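# Set nozzle to SHOWER, lock trigger, lay it down

## Task

Lift the hose nozzle and hold it clear of everything, so only the grippers touch it. While it is held up, rotate the front spray ring until the word "SHOWER" sits in line with the white arrow, and pull the trigger in and push the side lock lever down so the trigger stays pulled. Keep it aloft briefly after that, then set it down lying on its side on the table with the trigger still locked. If the nozzle contacts anything other than the grippers while the ring sits between detents or the lock is only partly engaged, redo that step in the air: the ring from the word it started on, the lock from the lever standing upright. At the end the result must hold on its own, not only because the robot is holding it.

## Robot and tools

Robot: two arms, left_arm and right_arm, each with a parallel gripper. All poses share one scene frame: origin on the table surface midway between the arms, +x out over the table, +z up, left_arm on the +y side. The arm names do not match image sides. A gripper's fingers extend along its own +z axis and close along its own y axis. end_effector_position is the point between the pads when closed, about 2 cm short of the fingertips; closing pushes the tips roughly 10 mm further along +z.

Row layout (used by both motion tools): one flat list of 16 numbers covering both arms, always all 16 even if one arm is idle: left_arm x, y, z, qw, qx, qy, qz, opening, then right_arm in the same eight-slot order. x, y, z are an absolute target for that gripper's end_effector_position in metres, scene frame; qw, qx, qy, qz are an absolute target orientation quaternion, w first. Opening runs -1 (closed) to +1 (fully open, 0.084 m). These are poses, not offsets.

execute_actions(actions): a list of actions run in sequence. Each action is a table of at most 15 rows; each row lasts one control step of 1/30 s, and a shorter table repeats its final row to fill 15 steps. An empty list just returns state and images. Every target must lie within 0.6 m of that gripper's current position along each of the gripper's own axes, or the action is rejected for both arms; a malformed action, or a first action failing that check against the last reported state, rejects the whole call. To hold an orientation steady, resend your own fixed quaternion every row instead of copying the slightly drifted reported one.

move(target, speed, blocking): target is one 16-number row. Each gripper travels straight toward its pose, all finishing together, lasting 0.5 to 10 s (cut off at 10 s). speed is the path top speed in m/s, 0.002 to 0.5, default 0.25; turning is capped at double that in rad/s. Rotation takes the shorter way. Paths ignore obstacles and the other arm; grippers lag, wander and may overshoot speed, mostly near full arm extension. Faster contact and targets set deeper past a surface push harder. The opening is applied at the start. blocking=false returns after 0.5 s while motion continues; until a result shows it ended, further rows and moves are refused, so use wait or stop. The result adds a move: line with the ending (done, off_target, moving, held, fault) and active limits, plus each gripper's distance to its pose. If only one arm is named, the other finished. held means a check stopped that arm's last step; limits=paced means the sent pose was clipped; limits=held means some steps were blocked and the arm may then jump faster than speed.

wait(seconds): 0 to 10; arms keep their last command, a running move continues and the wait ends early if it finishes. stop(): brakes a running move (needs braking room; fingers continue). zoom_image(camera, region): camera is cam_high, cam_low, cam_left_wrist or cam_right_wrist; region [x0, y0, x1, y1] in pixels of that camera's latest image, top-left origin, up to 504 by 504. finished_scene(scene): ends the current scene by its number, irreversibly, after the last command has been held; the goal must already be met and remain so.

Control details: each step the commanded pose is clipped to within 70 mm and 16 degrees of the measured pose, then damped inverse kinematics drives toward it, favouring position over orientation. A distant target may need several actions; after an action the arm only continues to its last clipped pose. Hand target lines show what the controller is currently driving toward. Joints are rate-limited to 3.14 rad/s and elbows stop just before straight. Joint ranges in rad, base to hand: waist -6.283 to 6.283, shoulder -2.059 to 2.094, elbow -3.927 to 0.192, forearm roll -6.283 to 6.283, wrist pitch -1.693 to 3.142, wrist roll -6.283 to 6.283.

Results: a state line per arm with pose and velocities (printed hand position may be off, more at long reach), grip_measured on the opening scale, joint torques (offset, scaled and noisy), and images from cam_high, cam_low, cam_left_wrist, cam_right_wrist (each 672x504), plus changed calibration values. A pose unreachable line means the clearance check altered or blocked that arm. The robot keeps executing its last command while you compose replies.

Gripping: command an opening well below grip_measured to hold; lower squeezes harder, up to about 24 N per pad for objects up to roughly 6 cm. Closing fast can overpress. Sending back grip_measured still presses lightly; wide parts may slip.

Avoid: dropping or knocking anything off the table (fails the task), slams, hard pushes, arms colliding or pressing each other. A torque fault (load limits N m: waist 47.5, shoulder 47.5, elbow 28.5, forearm roll 28.5, wrist pitch 19, wrist roll 19, held weight included) makes the arm back off and hold 10 s. Long loads heat motors: a MOTOR HOT warning appears at 65 °C, and at 80 °C the arm brakes until cool (OVER-TEMPERATURE FAULT). An idle arm should be resent its last reported full pose and intended opening each call. Loose objects may occasionally get nudged.

Each tool is called after ">>>" as a command line: name --argument value for each argument, lists and objects as JSON in quotes; but a table of rows of numbers goes row by row, as --pt "numbers of a row", without its own name.

## Session

>>> execute_actions --actions '[]'

Scene clock: 0.00 s.
left_arm: end_effector_position=(+0.3859, +0.1544, +0.3719) grip_measured=+1.00 end_effector_quat_wxyz=(-0.259, -0.403, +0.860, -0.177) end_effector_velocity=(+0.000, +0.000, -0.000) end_effector_angular_velocity=(-0.000, -0.000, +0.001) | right_arm: end_effector_position=(+0.2799, -0.7507, +0.3955) grip_measured=+1.00 end_effector_quat_wxyz=(-0.065, +0.957, +0.199, -0.201) end_effector_velocity=(-0.000, +0.000, +0.000) end_effector_angular_velocity=(-0.000, -0.000, +0.000)
Joint positions: left_arm=[-0.306  0.208 -1.706 -0.61   1.694  2.026  0.084] | right_arm=[-0.673  0.444 -2.214 -0.332  2.06  -1.404  0.084]
Joint velocities: left_arm=[ 0.001 -0.     0.    -0.    -0.     0.    -0.   ] | right_arm=[ 0.    -0.001  0.    -0.     0.    -0.    -0.   ]
Joint torques (N m, as the arm reports them, + toward a larger angle): no reading
Motor temperatures (°C, as the motors report them): left_arm=[34 33 35 38 38 37] | right_arm=[34 34 35 31 36 36]
Hand target (left_arm): +0.386, +0.154, +0.372; -0.259, -0.403, +0.860, -0.177
Hand target (right_arm): +0.280, -0.751, +0.395; -0.065, +0.957, +0.199, -0.201

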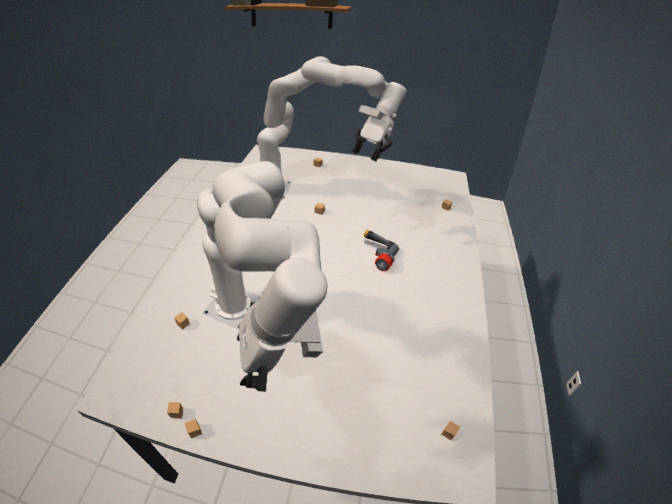

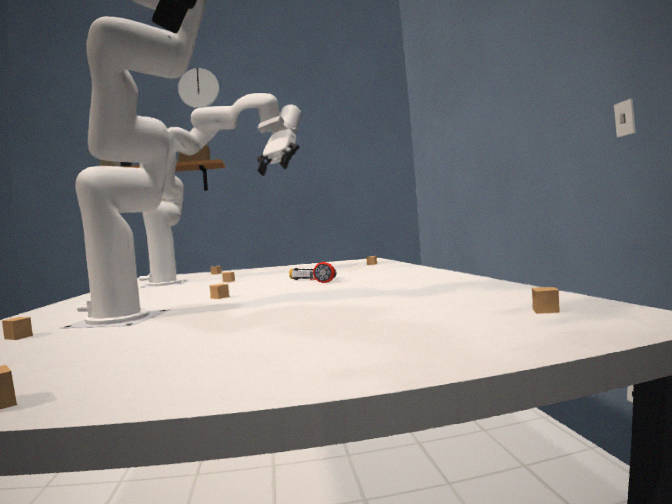

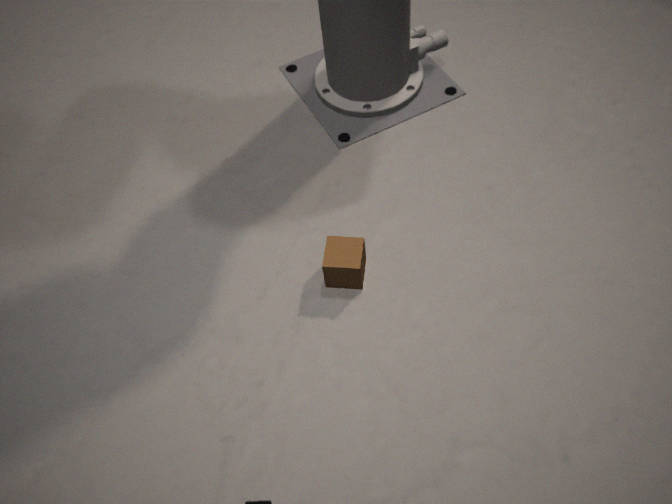

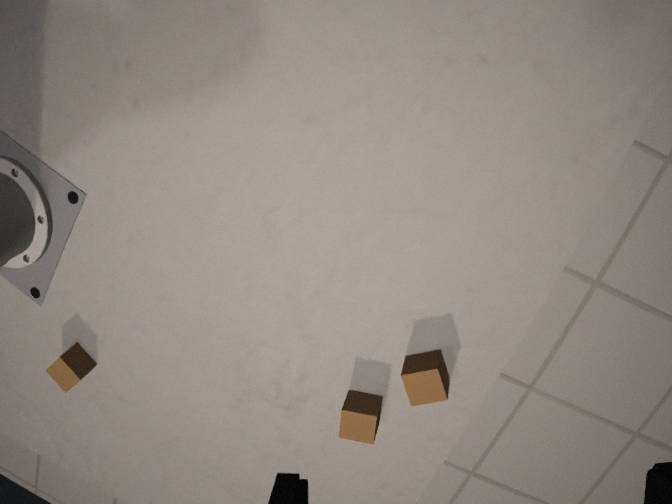

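>>> move --target '[0.52,0.03,0.22,0,0,1,0,1,0.2799,-0.7507,0.3955,-0.065,0.957,0.199,-0.201,1]'

>>> zoom_image --camera "cam_low" --region '[270,240,370,300]'

Scene clock: 4.27 s.
left_arm: end_effector_position=(+0.5195, +0.0301, +0.2207) grip_measured=+1.00 end_effector_quat_wxyz=(+0.008, +0.001, +1.000, -0.007) end_effector_velocity=(+0.001, -0.003, -0.003) end_effector_angular_velocity=(+0.010, +0.004, -0.011) | right_arm: end_effector_position=(+0.2799, -0.7507, +0.3955) grip_measured=+1.00 end_effector_quat_wxyz=(-0.065, +0.957, +0.199, -0.201) end_effector_velocity=(-0.000, +0.000, +0.000) end_effector_angular_velocity=(-0.000, -0.000, +0.000)
Joint positions: left_arm=[-0.661  1.023 -2.664 -0.002  1.62   2.564  0.084] | right_arm=[-0.673  0.445 -2.214 -0.332  2.06  -1.403  0.084]
Joint velocities: left_arm=[-0.004  0.17  -0.301  0.006  0.139  0.006  0.   ] | right_arm=[-0.    -0.001  0.    -0.    -0.    -0.     0.   ]
Joint torques (N m, as the arm reports them, + toward a larger angle): left_arm=[  1.69 -37.25 -11.59  -0.45  -1.3   -0.45] | right_arm=[ -1.86 -35.43 -21.75  -1.56  -1.53  -0.18]
Motor temperatures (°C, as the motors report them): left_arm=[34 33 36 38 38 37] | right_arm=[34 35 36 31 36 36]
Hand target (left_arm): +0.520, +0.030, +0.220; +0.008, +0.001, +1.000, -0.006
Hand target (right_arm): +0.280, -0.751, +0.396; -0.065, +0.957, +0.199, -0.201
Off the commanded pose (left_arm): 0.001 m, 1 deg.
Off the commanded pose (right_arm): 0.000 m, 0 deg.
elbow stopped short (left arm): the move would have taken joint 3 (elbow) straighter than the controller allows; a more bent joint 3 avoids this.
move: done
camera_calibration (this result's frames):
cam_left_wrist: T_world_to_cam=[[0.0199629, 0.999791, 0.00444965, -0.0129514], [0.999631, -0.0200414, 0.0183575, -0.453778], [0.0184428, 0.00408154, -0.999822, 0.343049], [0, 0, 0, 1]] pos_world=[0.447542, 0.00245415, 0.351376]
cam_right_wrist: T_world_to_cam=[[0.356346, -0.907362, -0.222961, -0.655307], [-0.842071, -0.415279, 0.344181, -0.140129], [-0.404888, 0.0651015, -0.912046, 0.651991], [0, 0, 0, 1]] pos_world=[0.379501, -0.695239, 0.496768]

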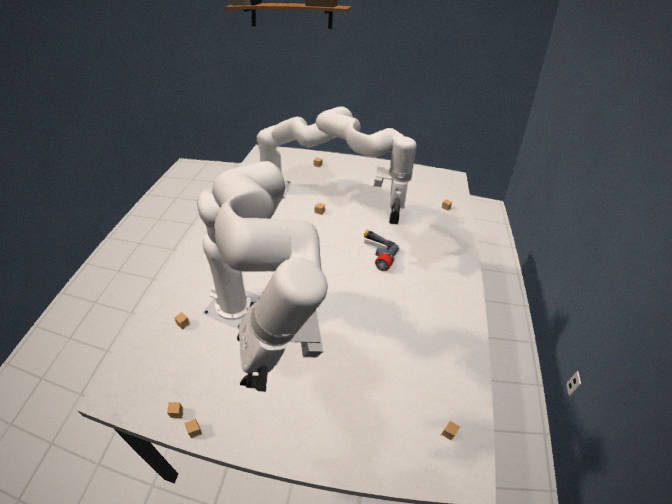

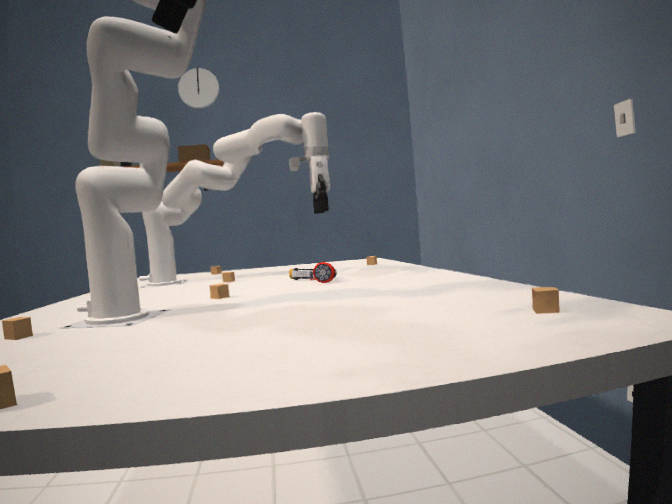

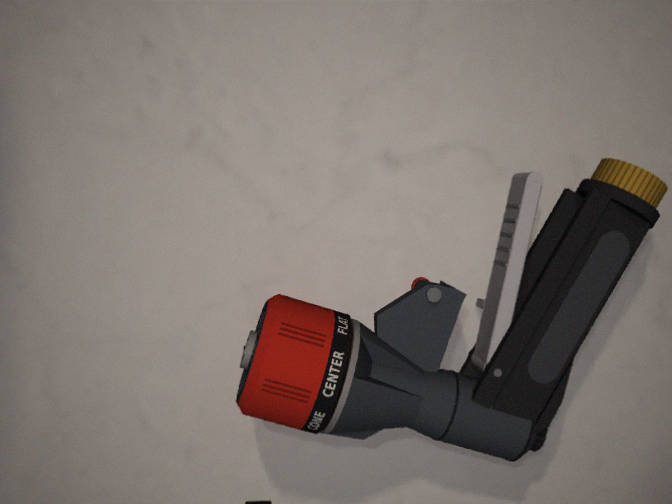

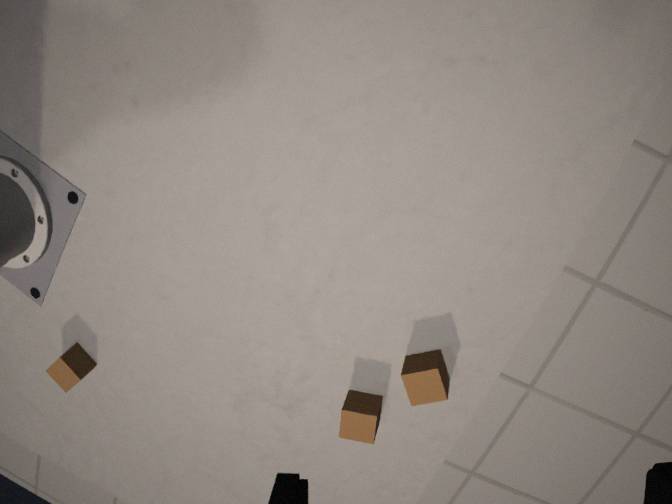

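Region (270, 240, 370, 300) of cam_low's 672x504 image, scaled by 5.040, with more detail than that image has; it fills the top 302 rows of this view, and the rest is white.

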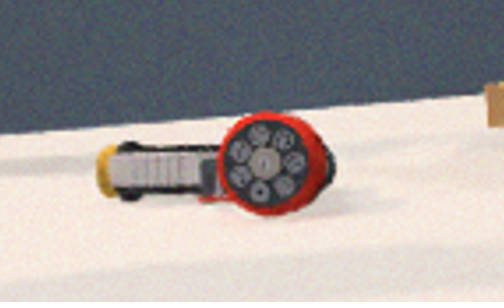

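>>> move --target '[0.462,0.114,0.09,0,0.247,0.969,0,1,0.2799,-0.7507,0.3955,-0.065,0.957,0.199,-0.201,1]'

>>> zoom_image --camera "cam_high" --region '[330,190,430,280]'

Scene clock: 7.60 s.
left_arm: end_effector_position=(+0.4622, +0.1140, +0.0898) grip_measured=+1.00 end_effector_quat_wxyz=(-0.000, +0.247, +0.969, +0.000) end_effector_velocity=(+0.000, +0.000, -0.001) end_effector_angular_velocity=(-0.007, -0.008, -0.001) | right_arm: end_effector_position=(+0.2799, -0.7507, +0.3955) grip_measured=+1.00 end_effector_quat_wxyz=(-0.065, +0.957, +0.199, -0.201) end_effector_velocity=(+0.000, -0.000, -0.000) end_effector_angular_velocity=(-0.000, -0.000, +0.000)
Joint positions: left_arm=[-0.597  0.562 -1.507  0.001  0.946  3.126  0.084] | right_arm=[-0.673  0.445 -2.214 -0.332  2.06  -1.403  0.084]
Joint velocities: left_arm=[ 0.001 -0.007  0.016 -0.003 -0.02   0.003 -0.   ] | right_arm=[-0.     0.001 -0.001  0.    -0.    -0.     0.   ]
Joint torques (N m, as the arm reports them, + toward a larger angle): left_arm=[  1.73 -30.76 -11.44  -0.47  -1.07  -0.37] | right_arm=[ -2.06 -35.12 -21.42  -1.78  -1.51  -0.2 ]
Motor temperatures (°C, as the motors report them): left_arm=[34 34 36 38 39 37] | right_arm=[34 35 37 31 36 36]
Hand target (left_arm): +0.462, +0.114, +0.090; +0.000, +0.247, +0.969, +0.000
Hand target (right_arm): +0.280, -0.751, +0.396; -0.065, +0.957, +0.199, -0.201
Off the commanded pose (left_arm): 0.000 m, 0 deg.
Off the commanded pose (right_arm): 0.000 m, 0 deg.
move: done
camera_calibration (this result's frames):
cam_left_wrist: T_world_to_cam=[[0.494917, 0.86876, 0.0177118, -0.300901], [0.868884, -0.495014, 0.00126729, -0.276329], [0.00986857, 0.0147623, -0.999842, 0.215589], [0, 0, 0, 1]] pos_world=[0.386891, 0.121442, 0.221234]
cam_right_wrist: T_world_to_cam=[[0.356346, -0.907362, -0.22296, -0.655308], [-0.842071, -0.415278, 0.344182, -0.140129], [-0.404888, 0.0651004, -0.912046, 0.65199], [0, 0, 0, 1]] pos_world=[0.379501, -0.695239, 0.496768]

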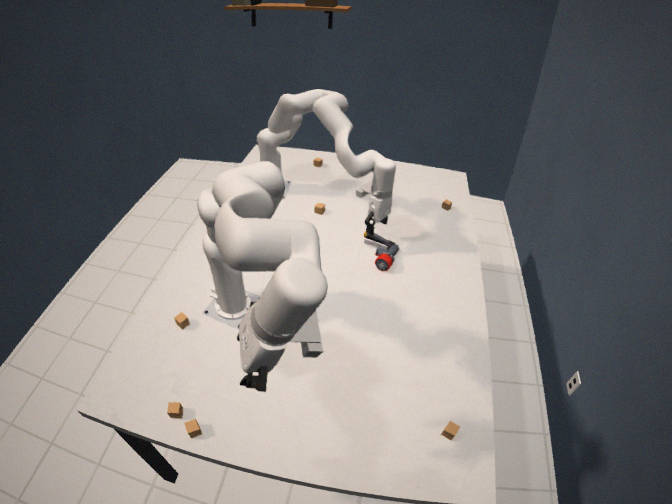

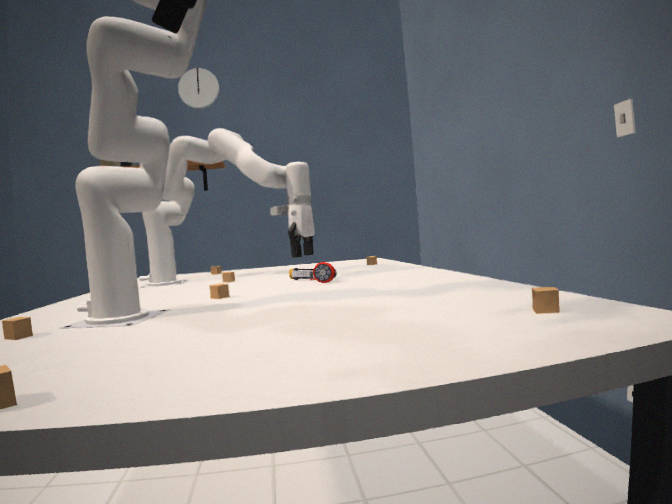

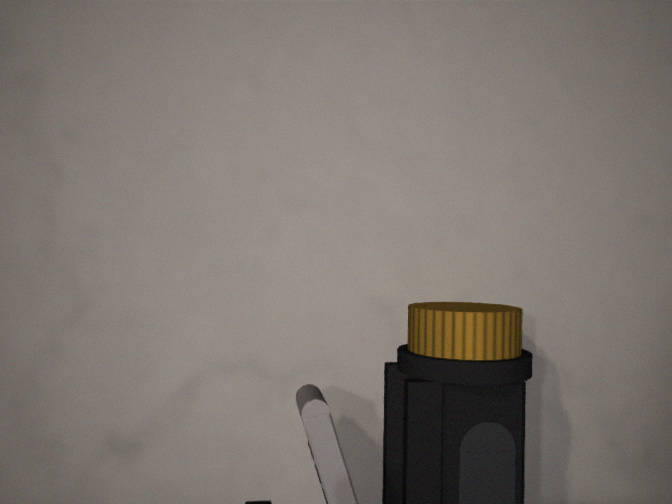

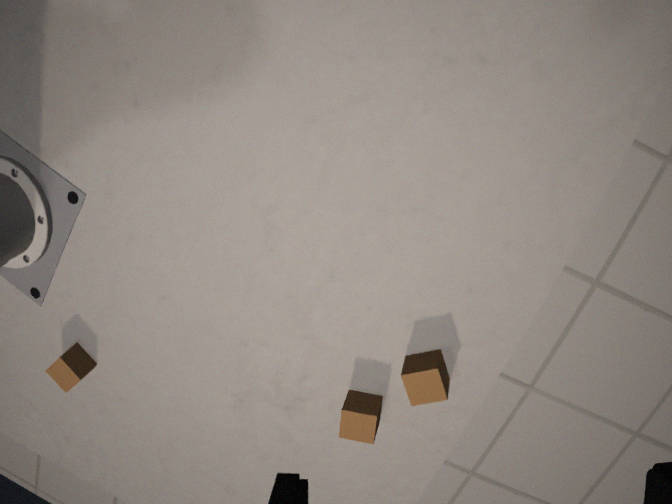

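Region (330, 190, 430, 280) of cam_high's 672x504 image, scaled by 5.040, with more detail than that image has; it fills the top 454 rows of this view, and the rest is white.

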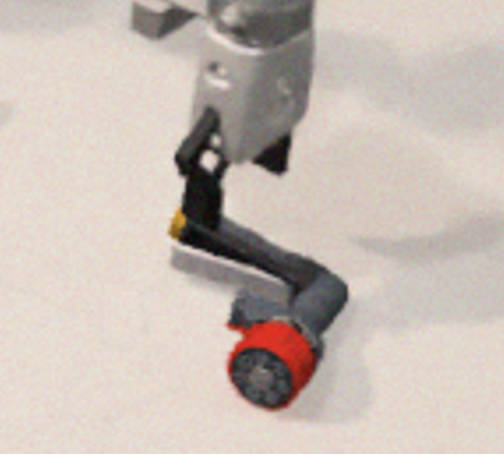

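>>> move --target '[0.455,0.116,0.026,0,0.247,0.969,0,1,0.2799,-0.7507,0.3955,-0.065,0.957,0.199,-0.201,1]' --speed 0.08

>>> execute_actions --actions '[[[0.455,0.116,0.026,0,0.247,0.969,0,0.5,0.2799,-0.7507,0.3955,-0.065,0.957,0.199,-0.201,1]],[[0.455,0.116,0.026,0,0.247,0.969,0,0.1,0.2799,-0.7507,0.3955,-0.065,0.957,0.199,-0.201,1]],[[0.455,0.116,0.026,0,0.247,0.969,0,-1,0.2799,-0.7507,0.3955,-0.065,0.957,0.199,-0.201,1]],[[0.455,0.116,0.026,0,0.247,0.969,0,-1,0.2799,-0.7507,0.3955,-0.065,0.957,0.199,-0.201,1]]]'

>>> move --target '[0.40,0.13,0.25,0,0.247,0.969,0,-1,0.2799,-0.7507,0.3955,-0.065,0.957,0.199,-0.201,1]' --speed 0.15

>>> zoom_image --camera "cam_low" --region '[230,150,350,250]'

Scene clock: 10.43 s.
left_arm: end_effector_position=(+0.4553, +0.1158, +0.0266) grip_measured=+1.00 end_effector_quat_wxyz=(+0.000, +0.247, +0.969, -0.000) end_effector_velocity=(-0.000, +0.000, -0.003) end_effector_angular_velocity=(-0.000, -0.000, +0.000) | right_arm: end_effector_position=(+0.2799, -0.7507, +0.3955) grip_measured=+1.00 end_effector_quat_wxyz=(-0.065, +0.957, +0.199, -0.201) end_effector_velocity=(-0.000, +0.000, -0.001) end_effector_angular_velocity=(+0.002, +0.002, -0.000)
Joint positions: left_arm=[-0.6    0.644 -1.44   0.     0.795  3.123  0.084] | right_arm=[-0.673  0.445 -2.214 -0.332  2.06  -1.403  0.084]
Joint velocities: left_arm=[-0.     0.005  0.001 -0.    -0.007 -0.     0.   ] | right_arm=[-0.     0.001  0.001 -0.     0.     0.     0.   ]
Joint torques (N m, as the arm reports them, + toward a larger angle): left_arm=[  1.54 -31.12 -10.77  -0.24  -1.16  -0.45] | right_arm=[ -1.72 -35.43 -21.55  -1.73  -1.29  -0.48]
Motor temperatures (°C, as the motors report them): left_arm=[34 34 37 38 39 37] | right_arm=[34 35 37 31 36 36]
Hand target (left_arm): +0.455, +0.116, +0.026; -0.000, +0.247, +0.969, +0.000
Hand target (right_arm): +0.280, -0.751, +0.396; -0.065, +0.957, +0.199, -0.201
Off the commanded pose (left_arm): 0.001 m, 0 deg.
Off the commanded pose (right_arm): 0.000 m, 0 deg.
move: done
camera_calibration (this result's frames):
cam_left_wrist: T_world_to_cam=[[0.494991, 0.868727, 0.0172446, -0.29798], [0.868827, -0.495107, 0.0029629, -0.269383], [0.0111119, 0.013516, -0.999847, 0.152043], [0, 0, 0, 1]] pos_world=[0.379855, 0.123435, 0.157956]
cam_right_wrist: T_world_to_cam=[[0.356346, -0.907362, -0.22296, -0.655308], [-0.842071, -0.415278, 0.344182, -0.140129], [-0.404888, 0.0651005, -0.912046, 0.65199], [0, 0, 0, 1]] pos_world=[0.379501, -0.695239, 0.496768]

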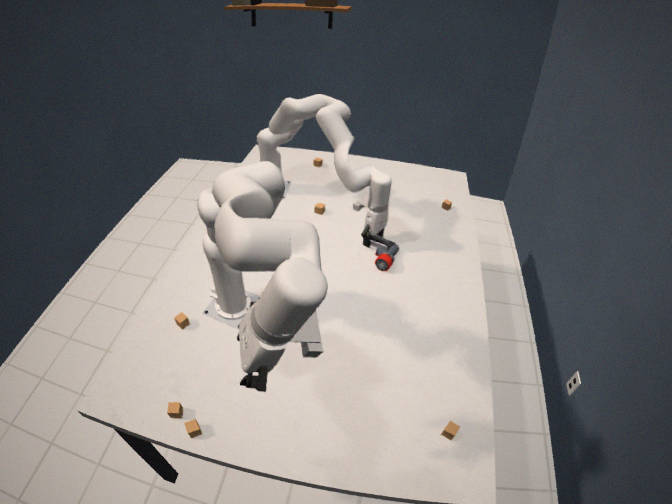

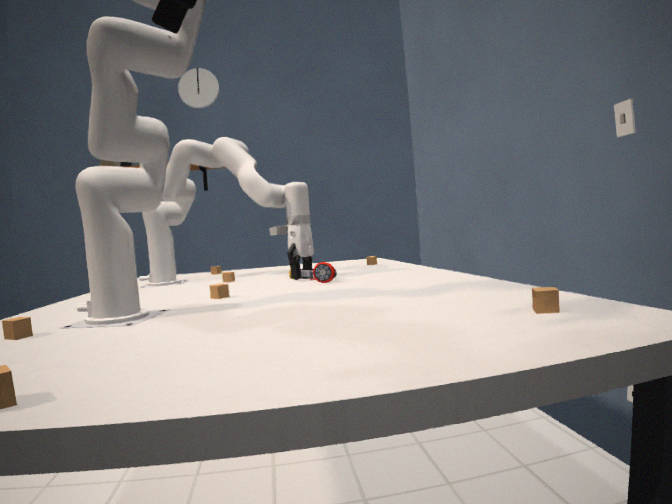

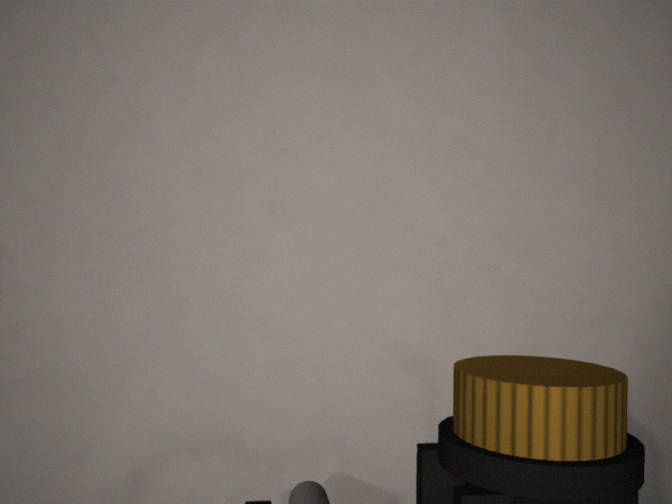

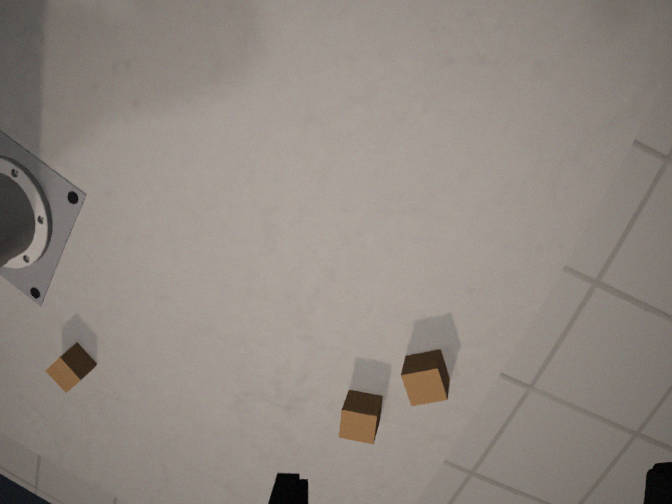

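Scene clock: 12.43 s.
left_arm: end_effector_position=(+0.4552, +0.1159, +0.0262) grip_measured=-0.14 end_effector_quat_wxyz=(+0.000, +0.247, +0.969, -0.000) end_effector_velocity=(+0.000, +0.000, -0.000) end_effector_angular_velocity=(-0.000, -0.000, +0.000) | right_arm: end_effector_position=(+0.2799, -0.7507, +0.3955) grip_measured=+1.00 end_effector_quat_wxyz=(-0.065, +0.957, +0.199, -0.201) end_effector_velocity=(+0.000, -0.000, +0.000) end_effector_angular_velocity=(-0.001, -0.001, +0.000)
Joint positions: left_arm=[-0.599  0.644 -1.439  0.     0.794  3.123  0.038] | right_arm=[-0.673  0.445 -2.214 -0.332  2.06  -1.403  0.084]
Joint velocities: left_arm=[ 0.     0.     0.    -0.    -0.001 -0.     0.   ] | right_arm=[ 0.    -0.    -0.001 -0.     0.    -0.    -0.   ]
Joint torques (N m, as the arm reports them, + toward a larger angle): left_arm=[  0.59 -24.07  -8.28  -0.48  -0.79  -0.35] | right_arm=[ -2.25 -35.59 -21.68  -1.97  -1.48  -0.42]
Motor temperatures (°C, as the motors report them): left_arm=[34 34 37 38 39 37] | right_arm=[34 35 38 31 36 36]
Hand target (left_arm): +0.455, +0.116, +0.026; -0.000, +0.247, +0.969, -0.000
Hand target (right_arm): +0.280, -0.751, +0.396; -0.065, +0.957, +0.199, -0.201
Off the commanded pose (left_arm): 0.000 m, 0 deg.
Off the commanded pose (right_arm): 0.000 m, 0 deg.
camera_calibration (this result's frames):
cam_left_wrist: T_world_to_cam=[[0.494963, 0.868742, 0.0172631, -0.297991], [0.868843, -0.495079, 0.0028988, -0.269242], [0.0110649, 0.0135641, -0.999847, 0.151687], [0, 0, 0, 1]] pos_world=[0.379746, 0.123524, 0.157589]
cam_right_wrist: T_world_to_cam=[[0.356346, -0.907362, -0.22296, -0.655308], [-0.842071, -0.415278, 0.344182, -0.140129], [-0.404888, 0.0651005, -0.912046, 0.65199], [0, 0, 0, 1]] pos_world=[0.379501, -0.695239, 0.496767]

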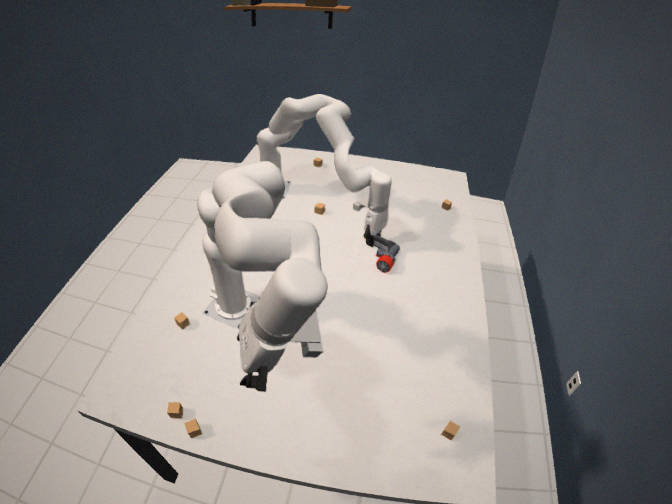

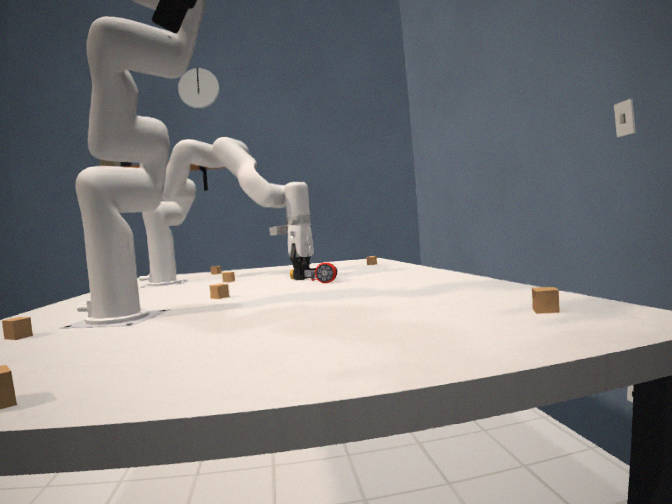

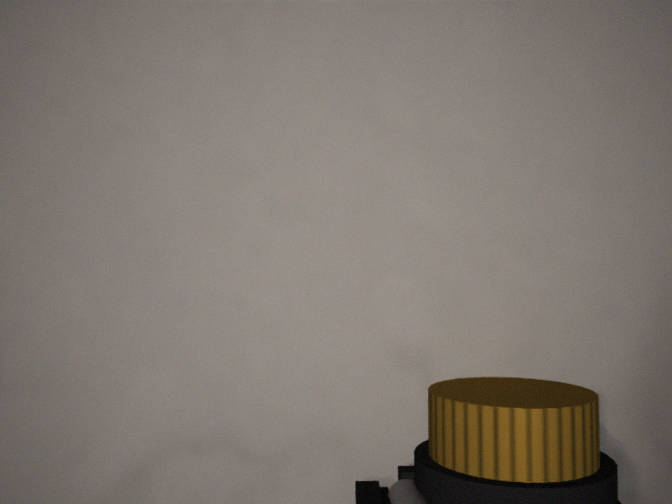

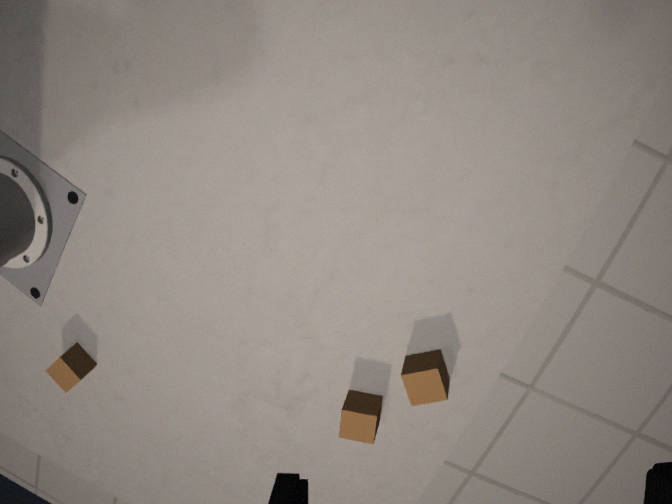

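Scene clock: 14.47 s.
left_arm: end_effector_position=(+0.3996, +0.1303, +0.2490) grip_measured=-0.17 end_effector_quat_wxyz=(-0.001, +0.247, +0.969, +0.000) end_effector_velocity=(-0.000, -0.001, +0.006) end_effector_angular_velocity=(-0.003, -0.005, -0.001) | right_arm: end_effector_position=(+0.2799, -0.7507, +0.3955) grip_measured=+1.00 end_effector_quat_wxyz=(-0.065, +0.957, +0.199, -0.201) end_effector_velocity=(+0.000, -0.000, +0.000) end_effector_angular_velocity=(-0.001, -0.000, -0.000)
Joint positions: left_arm=[-0.628  0.197 -1.445 -0.     1.25   3.095  0.037] | right_arm=[-0.673  0.445 -2.214 -0.332  2.06  -1.403  0.084]
Joint velocities: left_arm=[-0.002 -0.005 -0.008  0.     0.007 -0.001  0.   ] | right_arm=[-0.     0.    -0.001 -0.    -0.     0.     0.   ]
Joint torques (N m, as the arm reports them, + toward a larger angle): left_arm=[  1.53 -26.8  -13.16  -0.44  -1.56  -0.38] | right_arm=[ -2.14 -35.42 -21.6   -1.55  -1.57  -0.03]
Motor temperatures (°C, as the motors report them): left_arm=[34 34 37 38 39 37] | right_arm=[34 35 38 31 36 36]
Hand target (left_arm): +0.400, +0.130, +0.250; -0.000, +0.247, +0.969, -0.000
Hand target (right_arm): +0.280, -0.751, +0.395; -0.065, +0.957, +0.199, -0.201
Off the commanded pose (left_arm): 0.001 m, 0 deg.
Off the commanded pose (right_arm): 0.000 m, 0 deg.
move: done
camera_calibration (this result's frames):
cam_left_wrist: T_world_to_cam=[[0.495059, 0.868691, 0.0171142, -0.286789], [0.868807, -0.49515, 0.00124357, -0.213975], [0.00955438, 0.0142533, -0.999853, 0.375351], [0, 0, 0, 1]] pos_world=[0.324294, 0.137832, 0.38047]
cam_right_wrist: T_world_to_cam=[[0.356347, -0.907362, -0.22296, -0.655308], [-0.842071, -0.415278, 0.344181, -0.140129], [-0.404888, 0.0651005, -0.912046, 0.651991], [0, 0, 0, 1]] pos_world=[0.379501, -0.695239, 0.496768]

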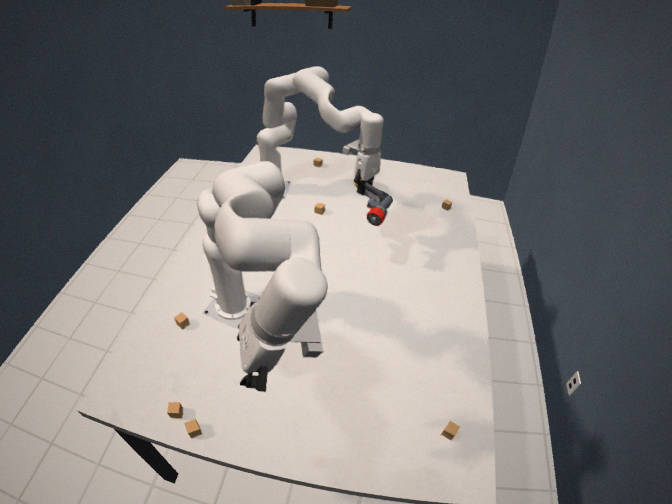

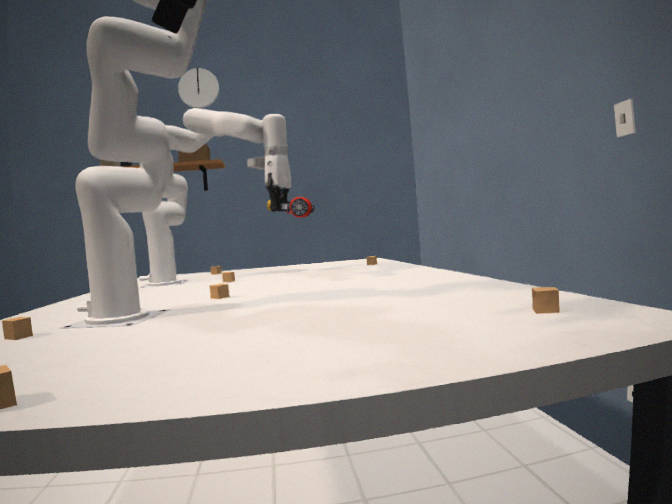

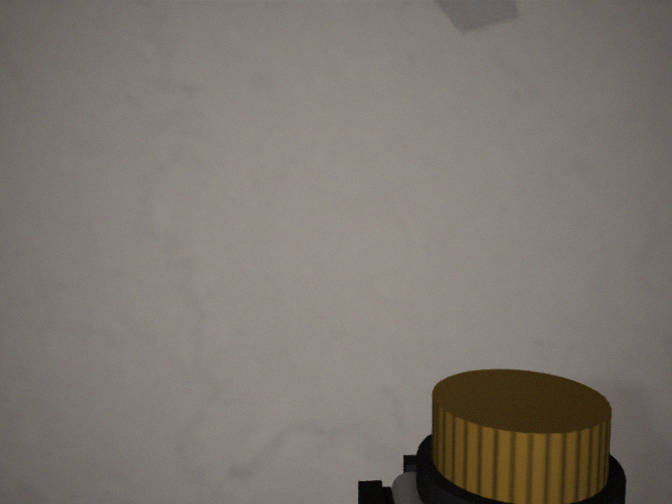

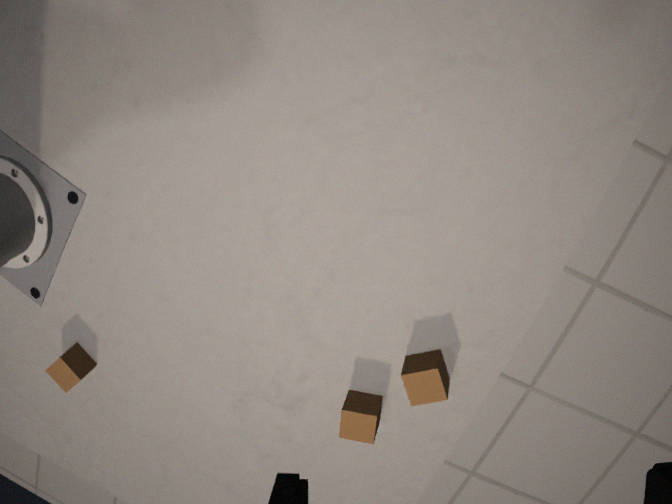

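Region (230, 150, 350, 250) of cam_low's 672x504 image, scaled by 4.200, with more detail than that image has.

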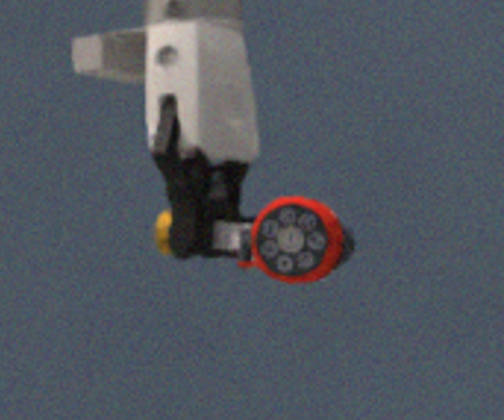

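>>> move --target '[0.35,0.05,0.2,0.074,0.074,0.703,-0.703,-1,0.38,-0.4,0.3,0,1,0,0,-1]'

>>> move --target '[0.35,0.05,0.2,0.074,0.074,0.703,-0.703,-1,0.33,-0.15,0.29,-0.707,0.707,0,0,-1]'

Scene clock: 20.53 s.
left_arm: end_effector_position=(+0.3499, +0.0507, +0.1993) grip_measured=-0.17 end_effector_quat_wxyz=(+0.076, +0.073, +0.705, -0.701) end_effector_velocity=(-0.001, -0.000, -0.001) end_effector_angular_velocity=(-0.010, +0.003, -0.000) | right_arm: end_effector_position=(+0.3788, -0.4002, +0.2996) grip_measured=-1.00 end_effector_quat_wxyz=(-0.000, +1.000, +0.000, +0.000) end_effector_velocity=(+0.001, +0.002, -0.000) end_effector_angular_velocity=(-0.003, -0.003, -0.003)
Joint positions: left_arm=[-0.362  0.317 -0.856 -1.813  1.421  4.401  0.037] | right_arm=[-0.02  -0.437 -0.922  0.     1.358 -0.227  0.   ]
Joint velocities: left_arm=[ 0.     0.008  0.001 -0.006  0.011  0.007  0.   ] | right_arm=[ 0.007 -0.002  0.003 -0.002 -0.005  0.01   0.   ]
Joint torques (N m, as the arm reports them, + toward a larger angle): left_arm=[  1.68 -25.13 -10.08  -1.15   2.86  -0.4 ] | right_arm=[ -2.4  -14.84 -24.97  -0.86  -2.25  -0.13]
Motor temperatures (°C, as the motors report them): left_arm=[34 34 38 38 39 37] | right_arm=[34 35 39 31 36 36]
Hand target (left_arm): +0.350, +0.051, +0.199; +0.075, +0.073, +0.705, -0.701
Hand target (right_arm): +0.379, -0.400, +0.300; +0.000, +1.000, +0.000, +0.000
Off the commanded pose (left_arm): 0.001 m, 0 deg.
Off the commanded pose (right_arm): 0.001 m, 0 deg.
move: done
camera_calibration (this result's frames):
cam_left_wrist: T_world_to_cam=[[0.22713, 0.0241132, -0.973566, 0.141828], [0.973805, 0.00541047, 0.22732, -0.317347], [0.0107489, -0.999695, -0.0222527, 0.183432], [0, 0, 0, 1]] pos_world=[0.274849, 0.181673, 0.2143]
cam_right_wrist: T_world_to_cam=[[0.0103318, -0.999807, -0.0166909, -0.361581], [-0.999848, -0.0100949, -0.0142157, 0.451008], [0.0140444, 0.0168352, -0.99976, 0.430035], [0, 0, 0, 1]] pos_world=[0.448636, -0.364198, 0.430308]

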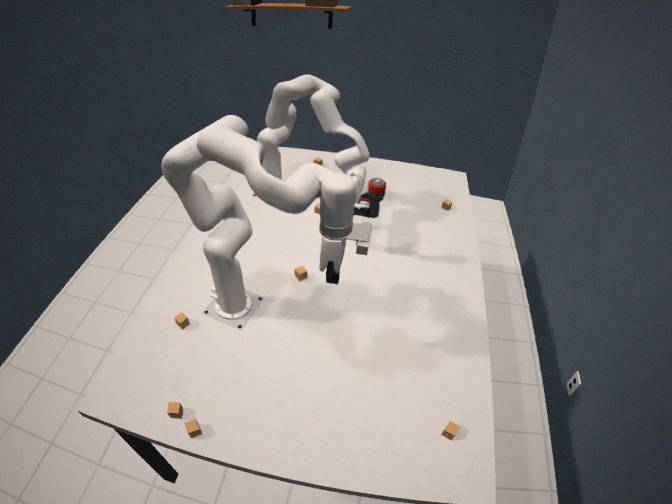

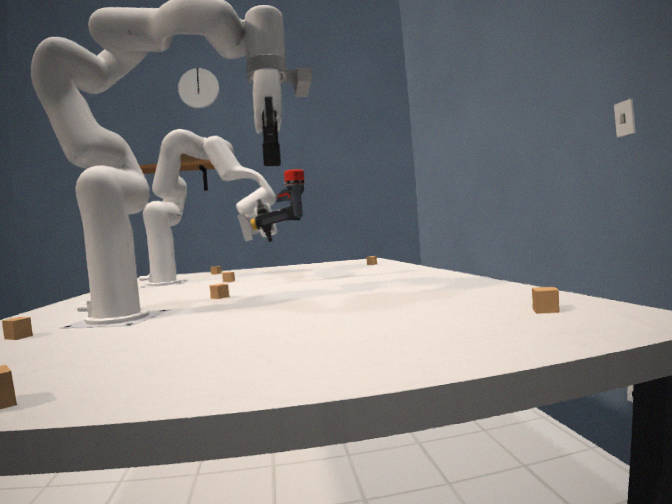

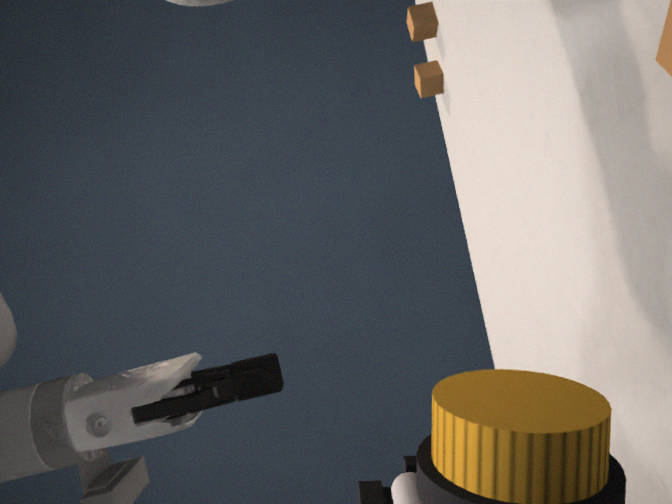

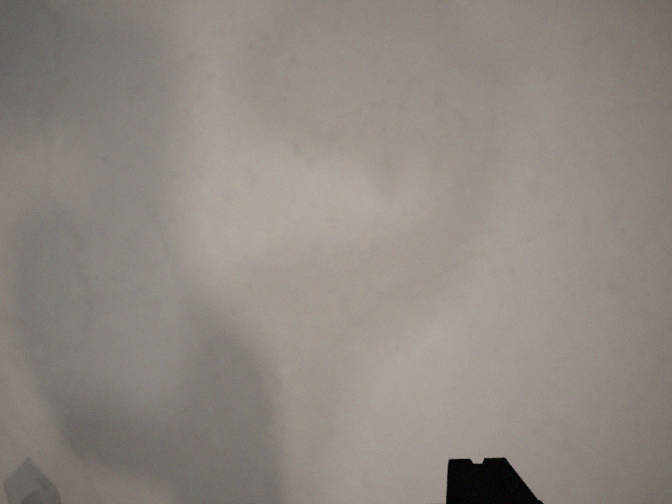

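Scene clock: 24.20 s.
left_arm: end_effector_position=(+0.3500, +0.0500, +0.2000) grip_measured=-0.17 end_effector_quat_wxyz=(+0.074, +0.074, +0.703, -0.703) end_effector_velocity=(+0.000, +0.000, -0.000) end_effector_angular_velocity=(-0.000, +0.000, +0.000) | right_arm: end_effector_position=(+0.3292, -0.1504, +0.2899) grip_measured=-1.00 end_effector_quat_wxyz=(+0.707, -0.708, +0.000, -0.002) end_effector_velocity=(-0.000, +0.002, +0.000) end_effector_angular_velocity=(+0.013, -0.003, +0.002)
Joint positions: left_arm=[-0.361  0.322 -0.861 -1.812  1.429  4.4    0.037] | right_arm=[-0.111 -0.267 -0.452  1.33   1.775 -0.88   0.   ]
Joint velocities: left_arm=[ 0.  0.  0.  0.  0.  0. -0.] | right_arm=[ 0.007  0.009  0.002  0.01   0.004 -0.011  0.   ]
Joint torques (N m, as the arm reports them, + toward a larger angle): left_arm=[  1.87 -24.98 -10.12  -1.15   3.03  -0.3 ] | right_arm=[ -2.59 -14.37 -19.29   1.34   1.4   -0.12]
Motor temperatures (°C, as the motors report them): left_arm=[34 34 38 38 39 37] | right_arm=[34 35 39 31 36 36]
Hand target (left_arm): +0.350, +0.050, +0.200; +0.074, +0.074, +0.703, -0.703
Hand target (right_arm): +0.329, -0.150, +0.290; +0.707, -0.707, +0.000, -0.002
Off the commanded pose (left_arm): 0.000 m, 0 deg.
Off the commanded pose (right_arm): 0.001 m, 0 deg.
move: done
camera_calibration (this result's frames):
cam_left_wrist: T_world_to_cam=[[0.226515, 0.0172411, -0.973855, 0.143125], [0.973988, 0.00230186, 0.226587, -0.317394], [0.00614829, -0.999849, -0.0162712, 0.183143], [0, 0, 0, 1]] pos_world=[0.275592, 0.181378, 0.21428]
cam_right_wrist: T_world_to_cam=[[0.0123666, 0.0147614, -0.999815, 0.32539], [-0.999791, 0.0164668, -0.0121232, 0.407197], [0.0162848, 0.999755, 0.014962, 0.269726], [0, 0, 0, 1]] pos_world=[0.398695, -0.281169, 0.32623]

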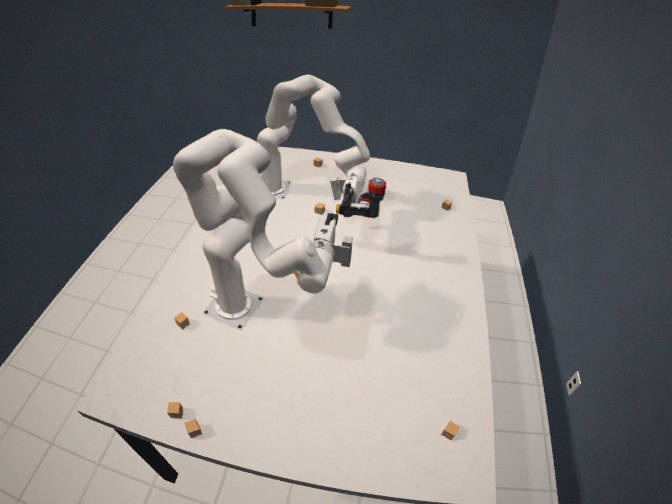

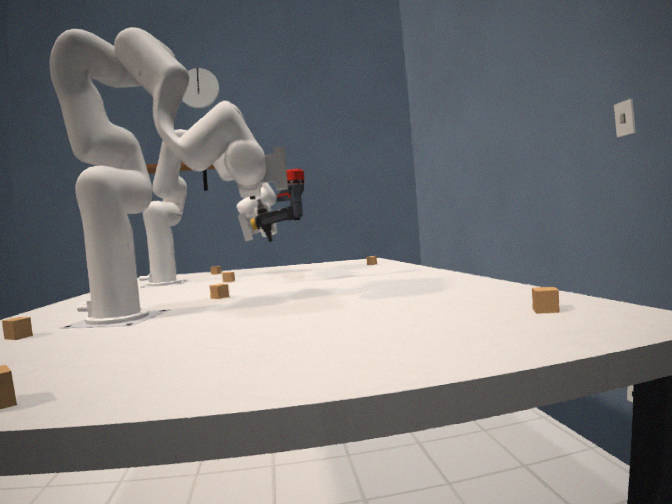

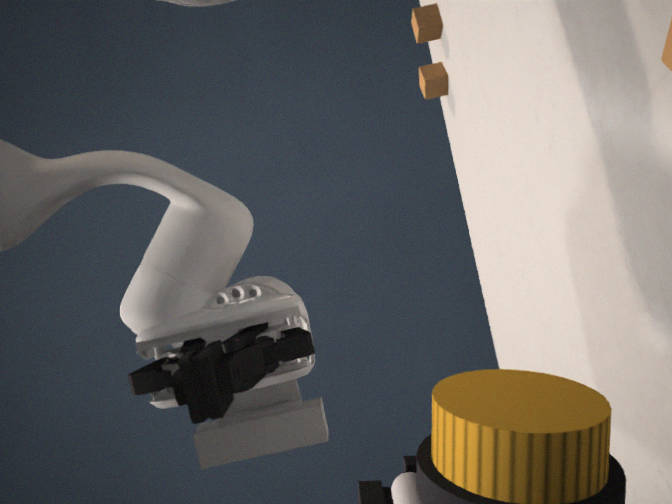

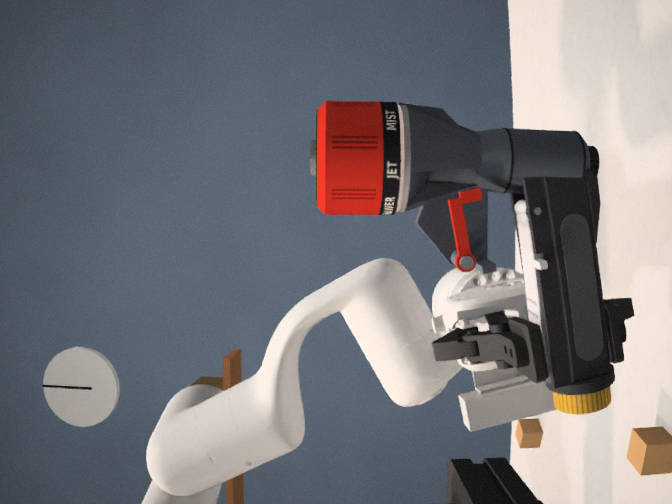

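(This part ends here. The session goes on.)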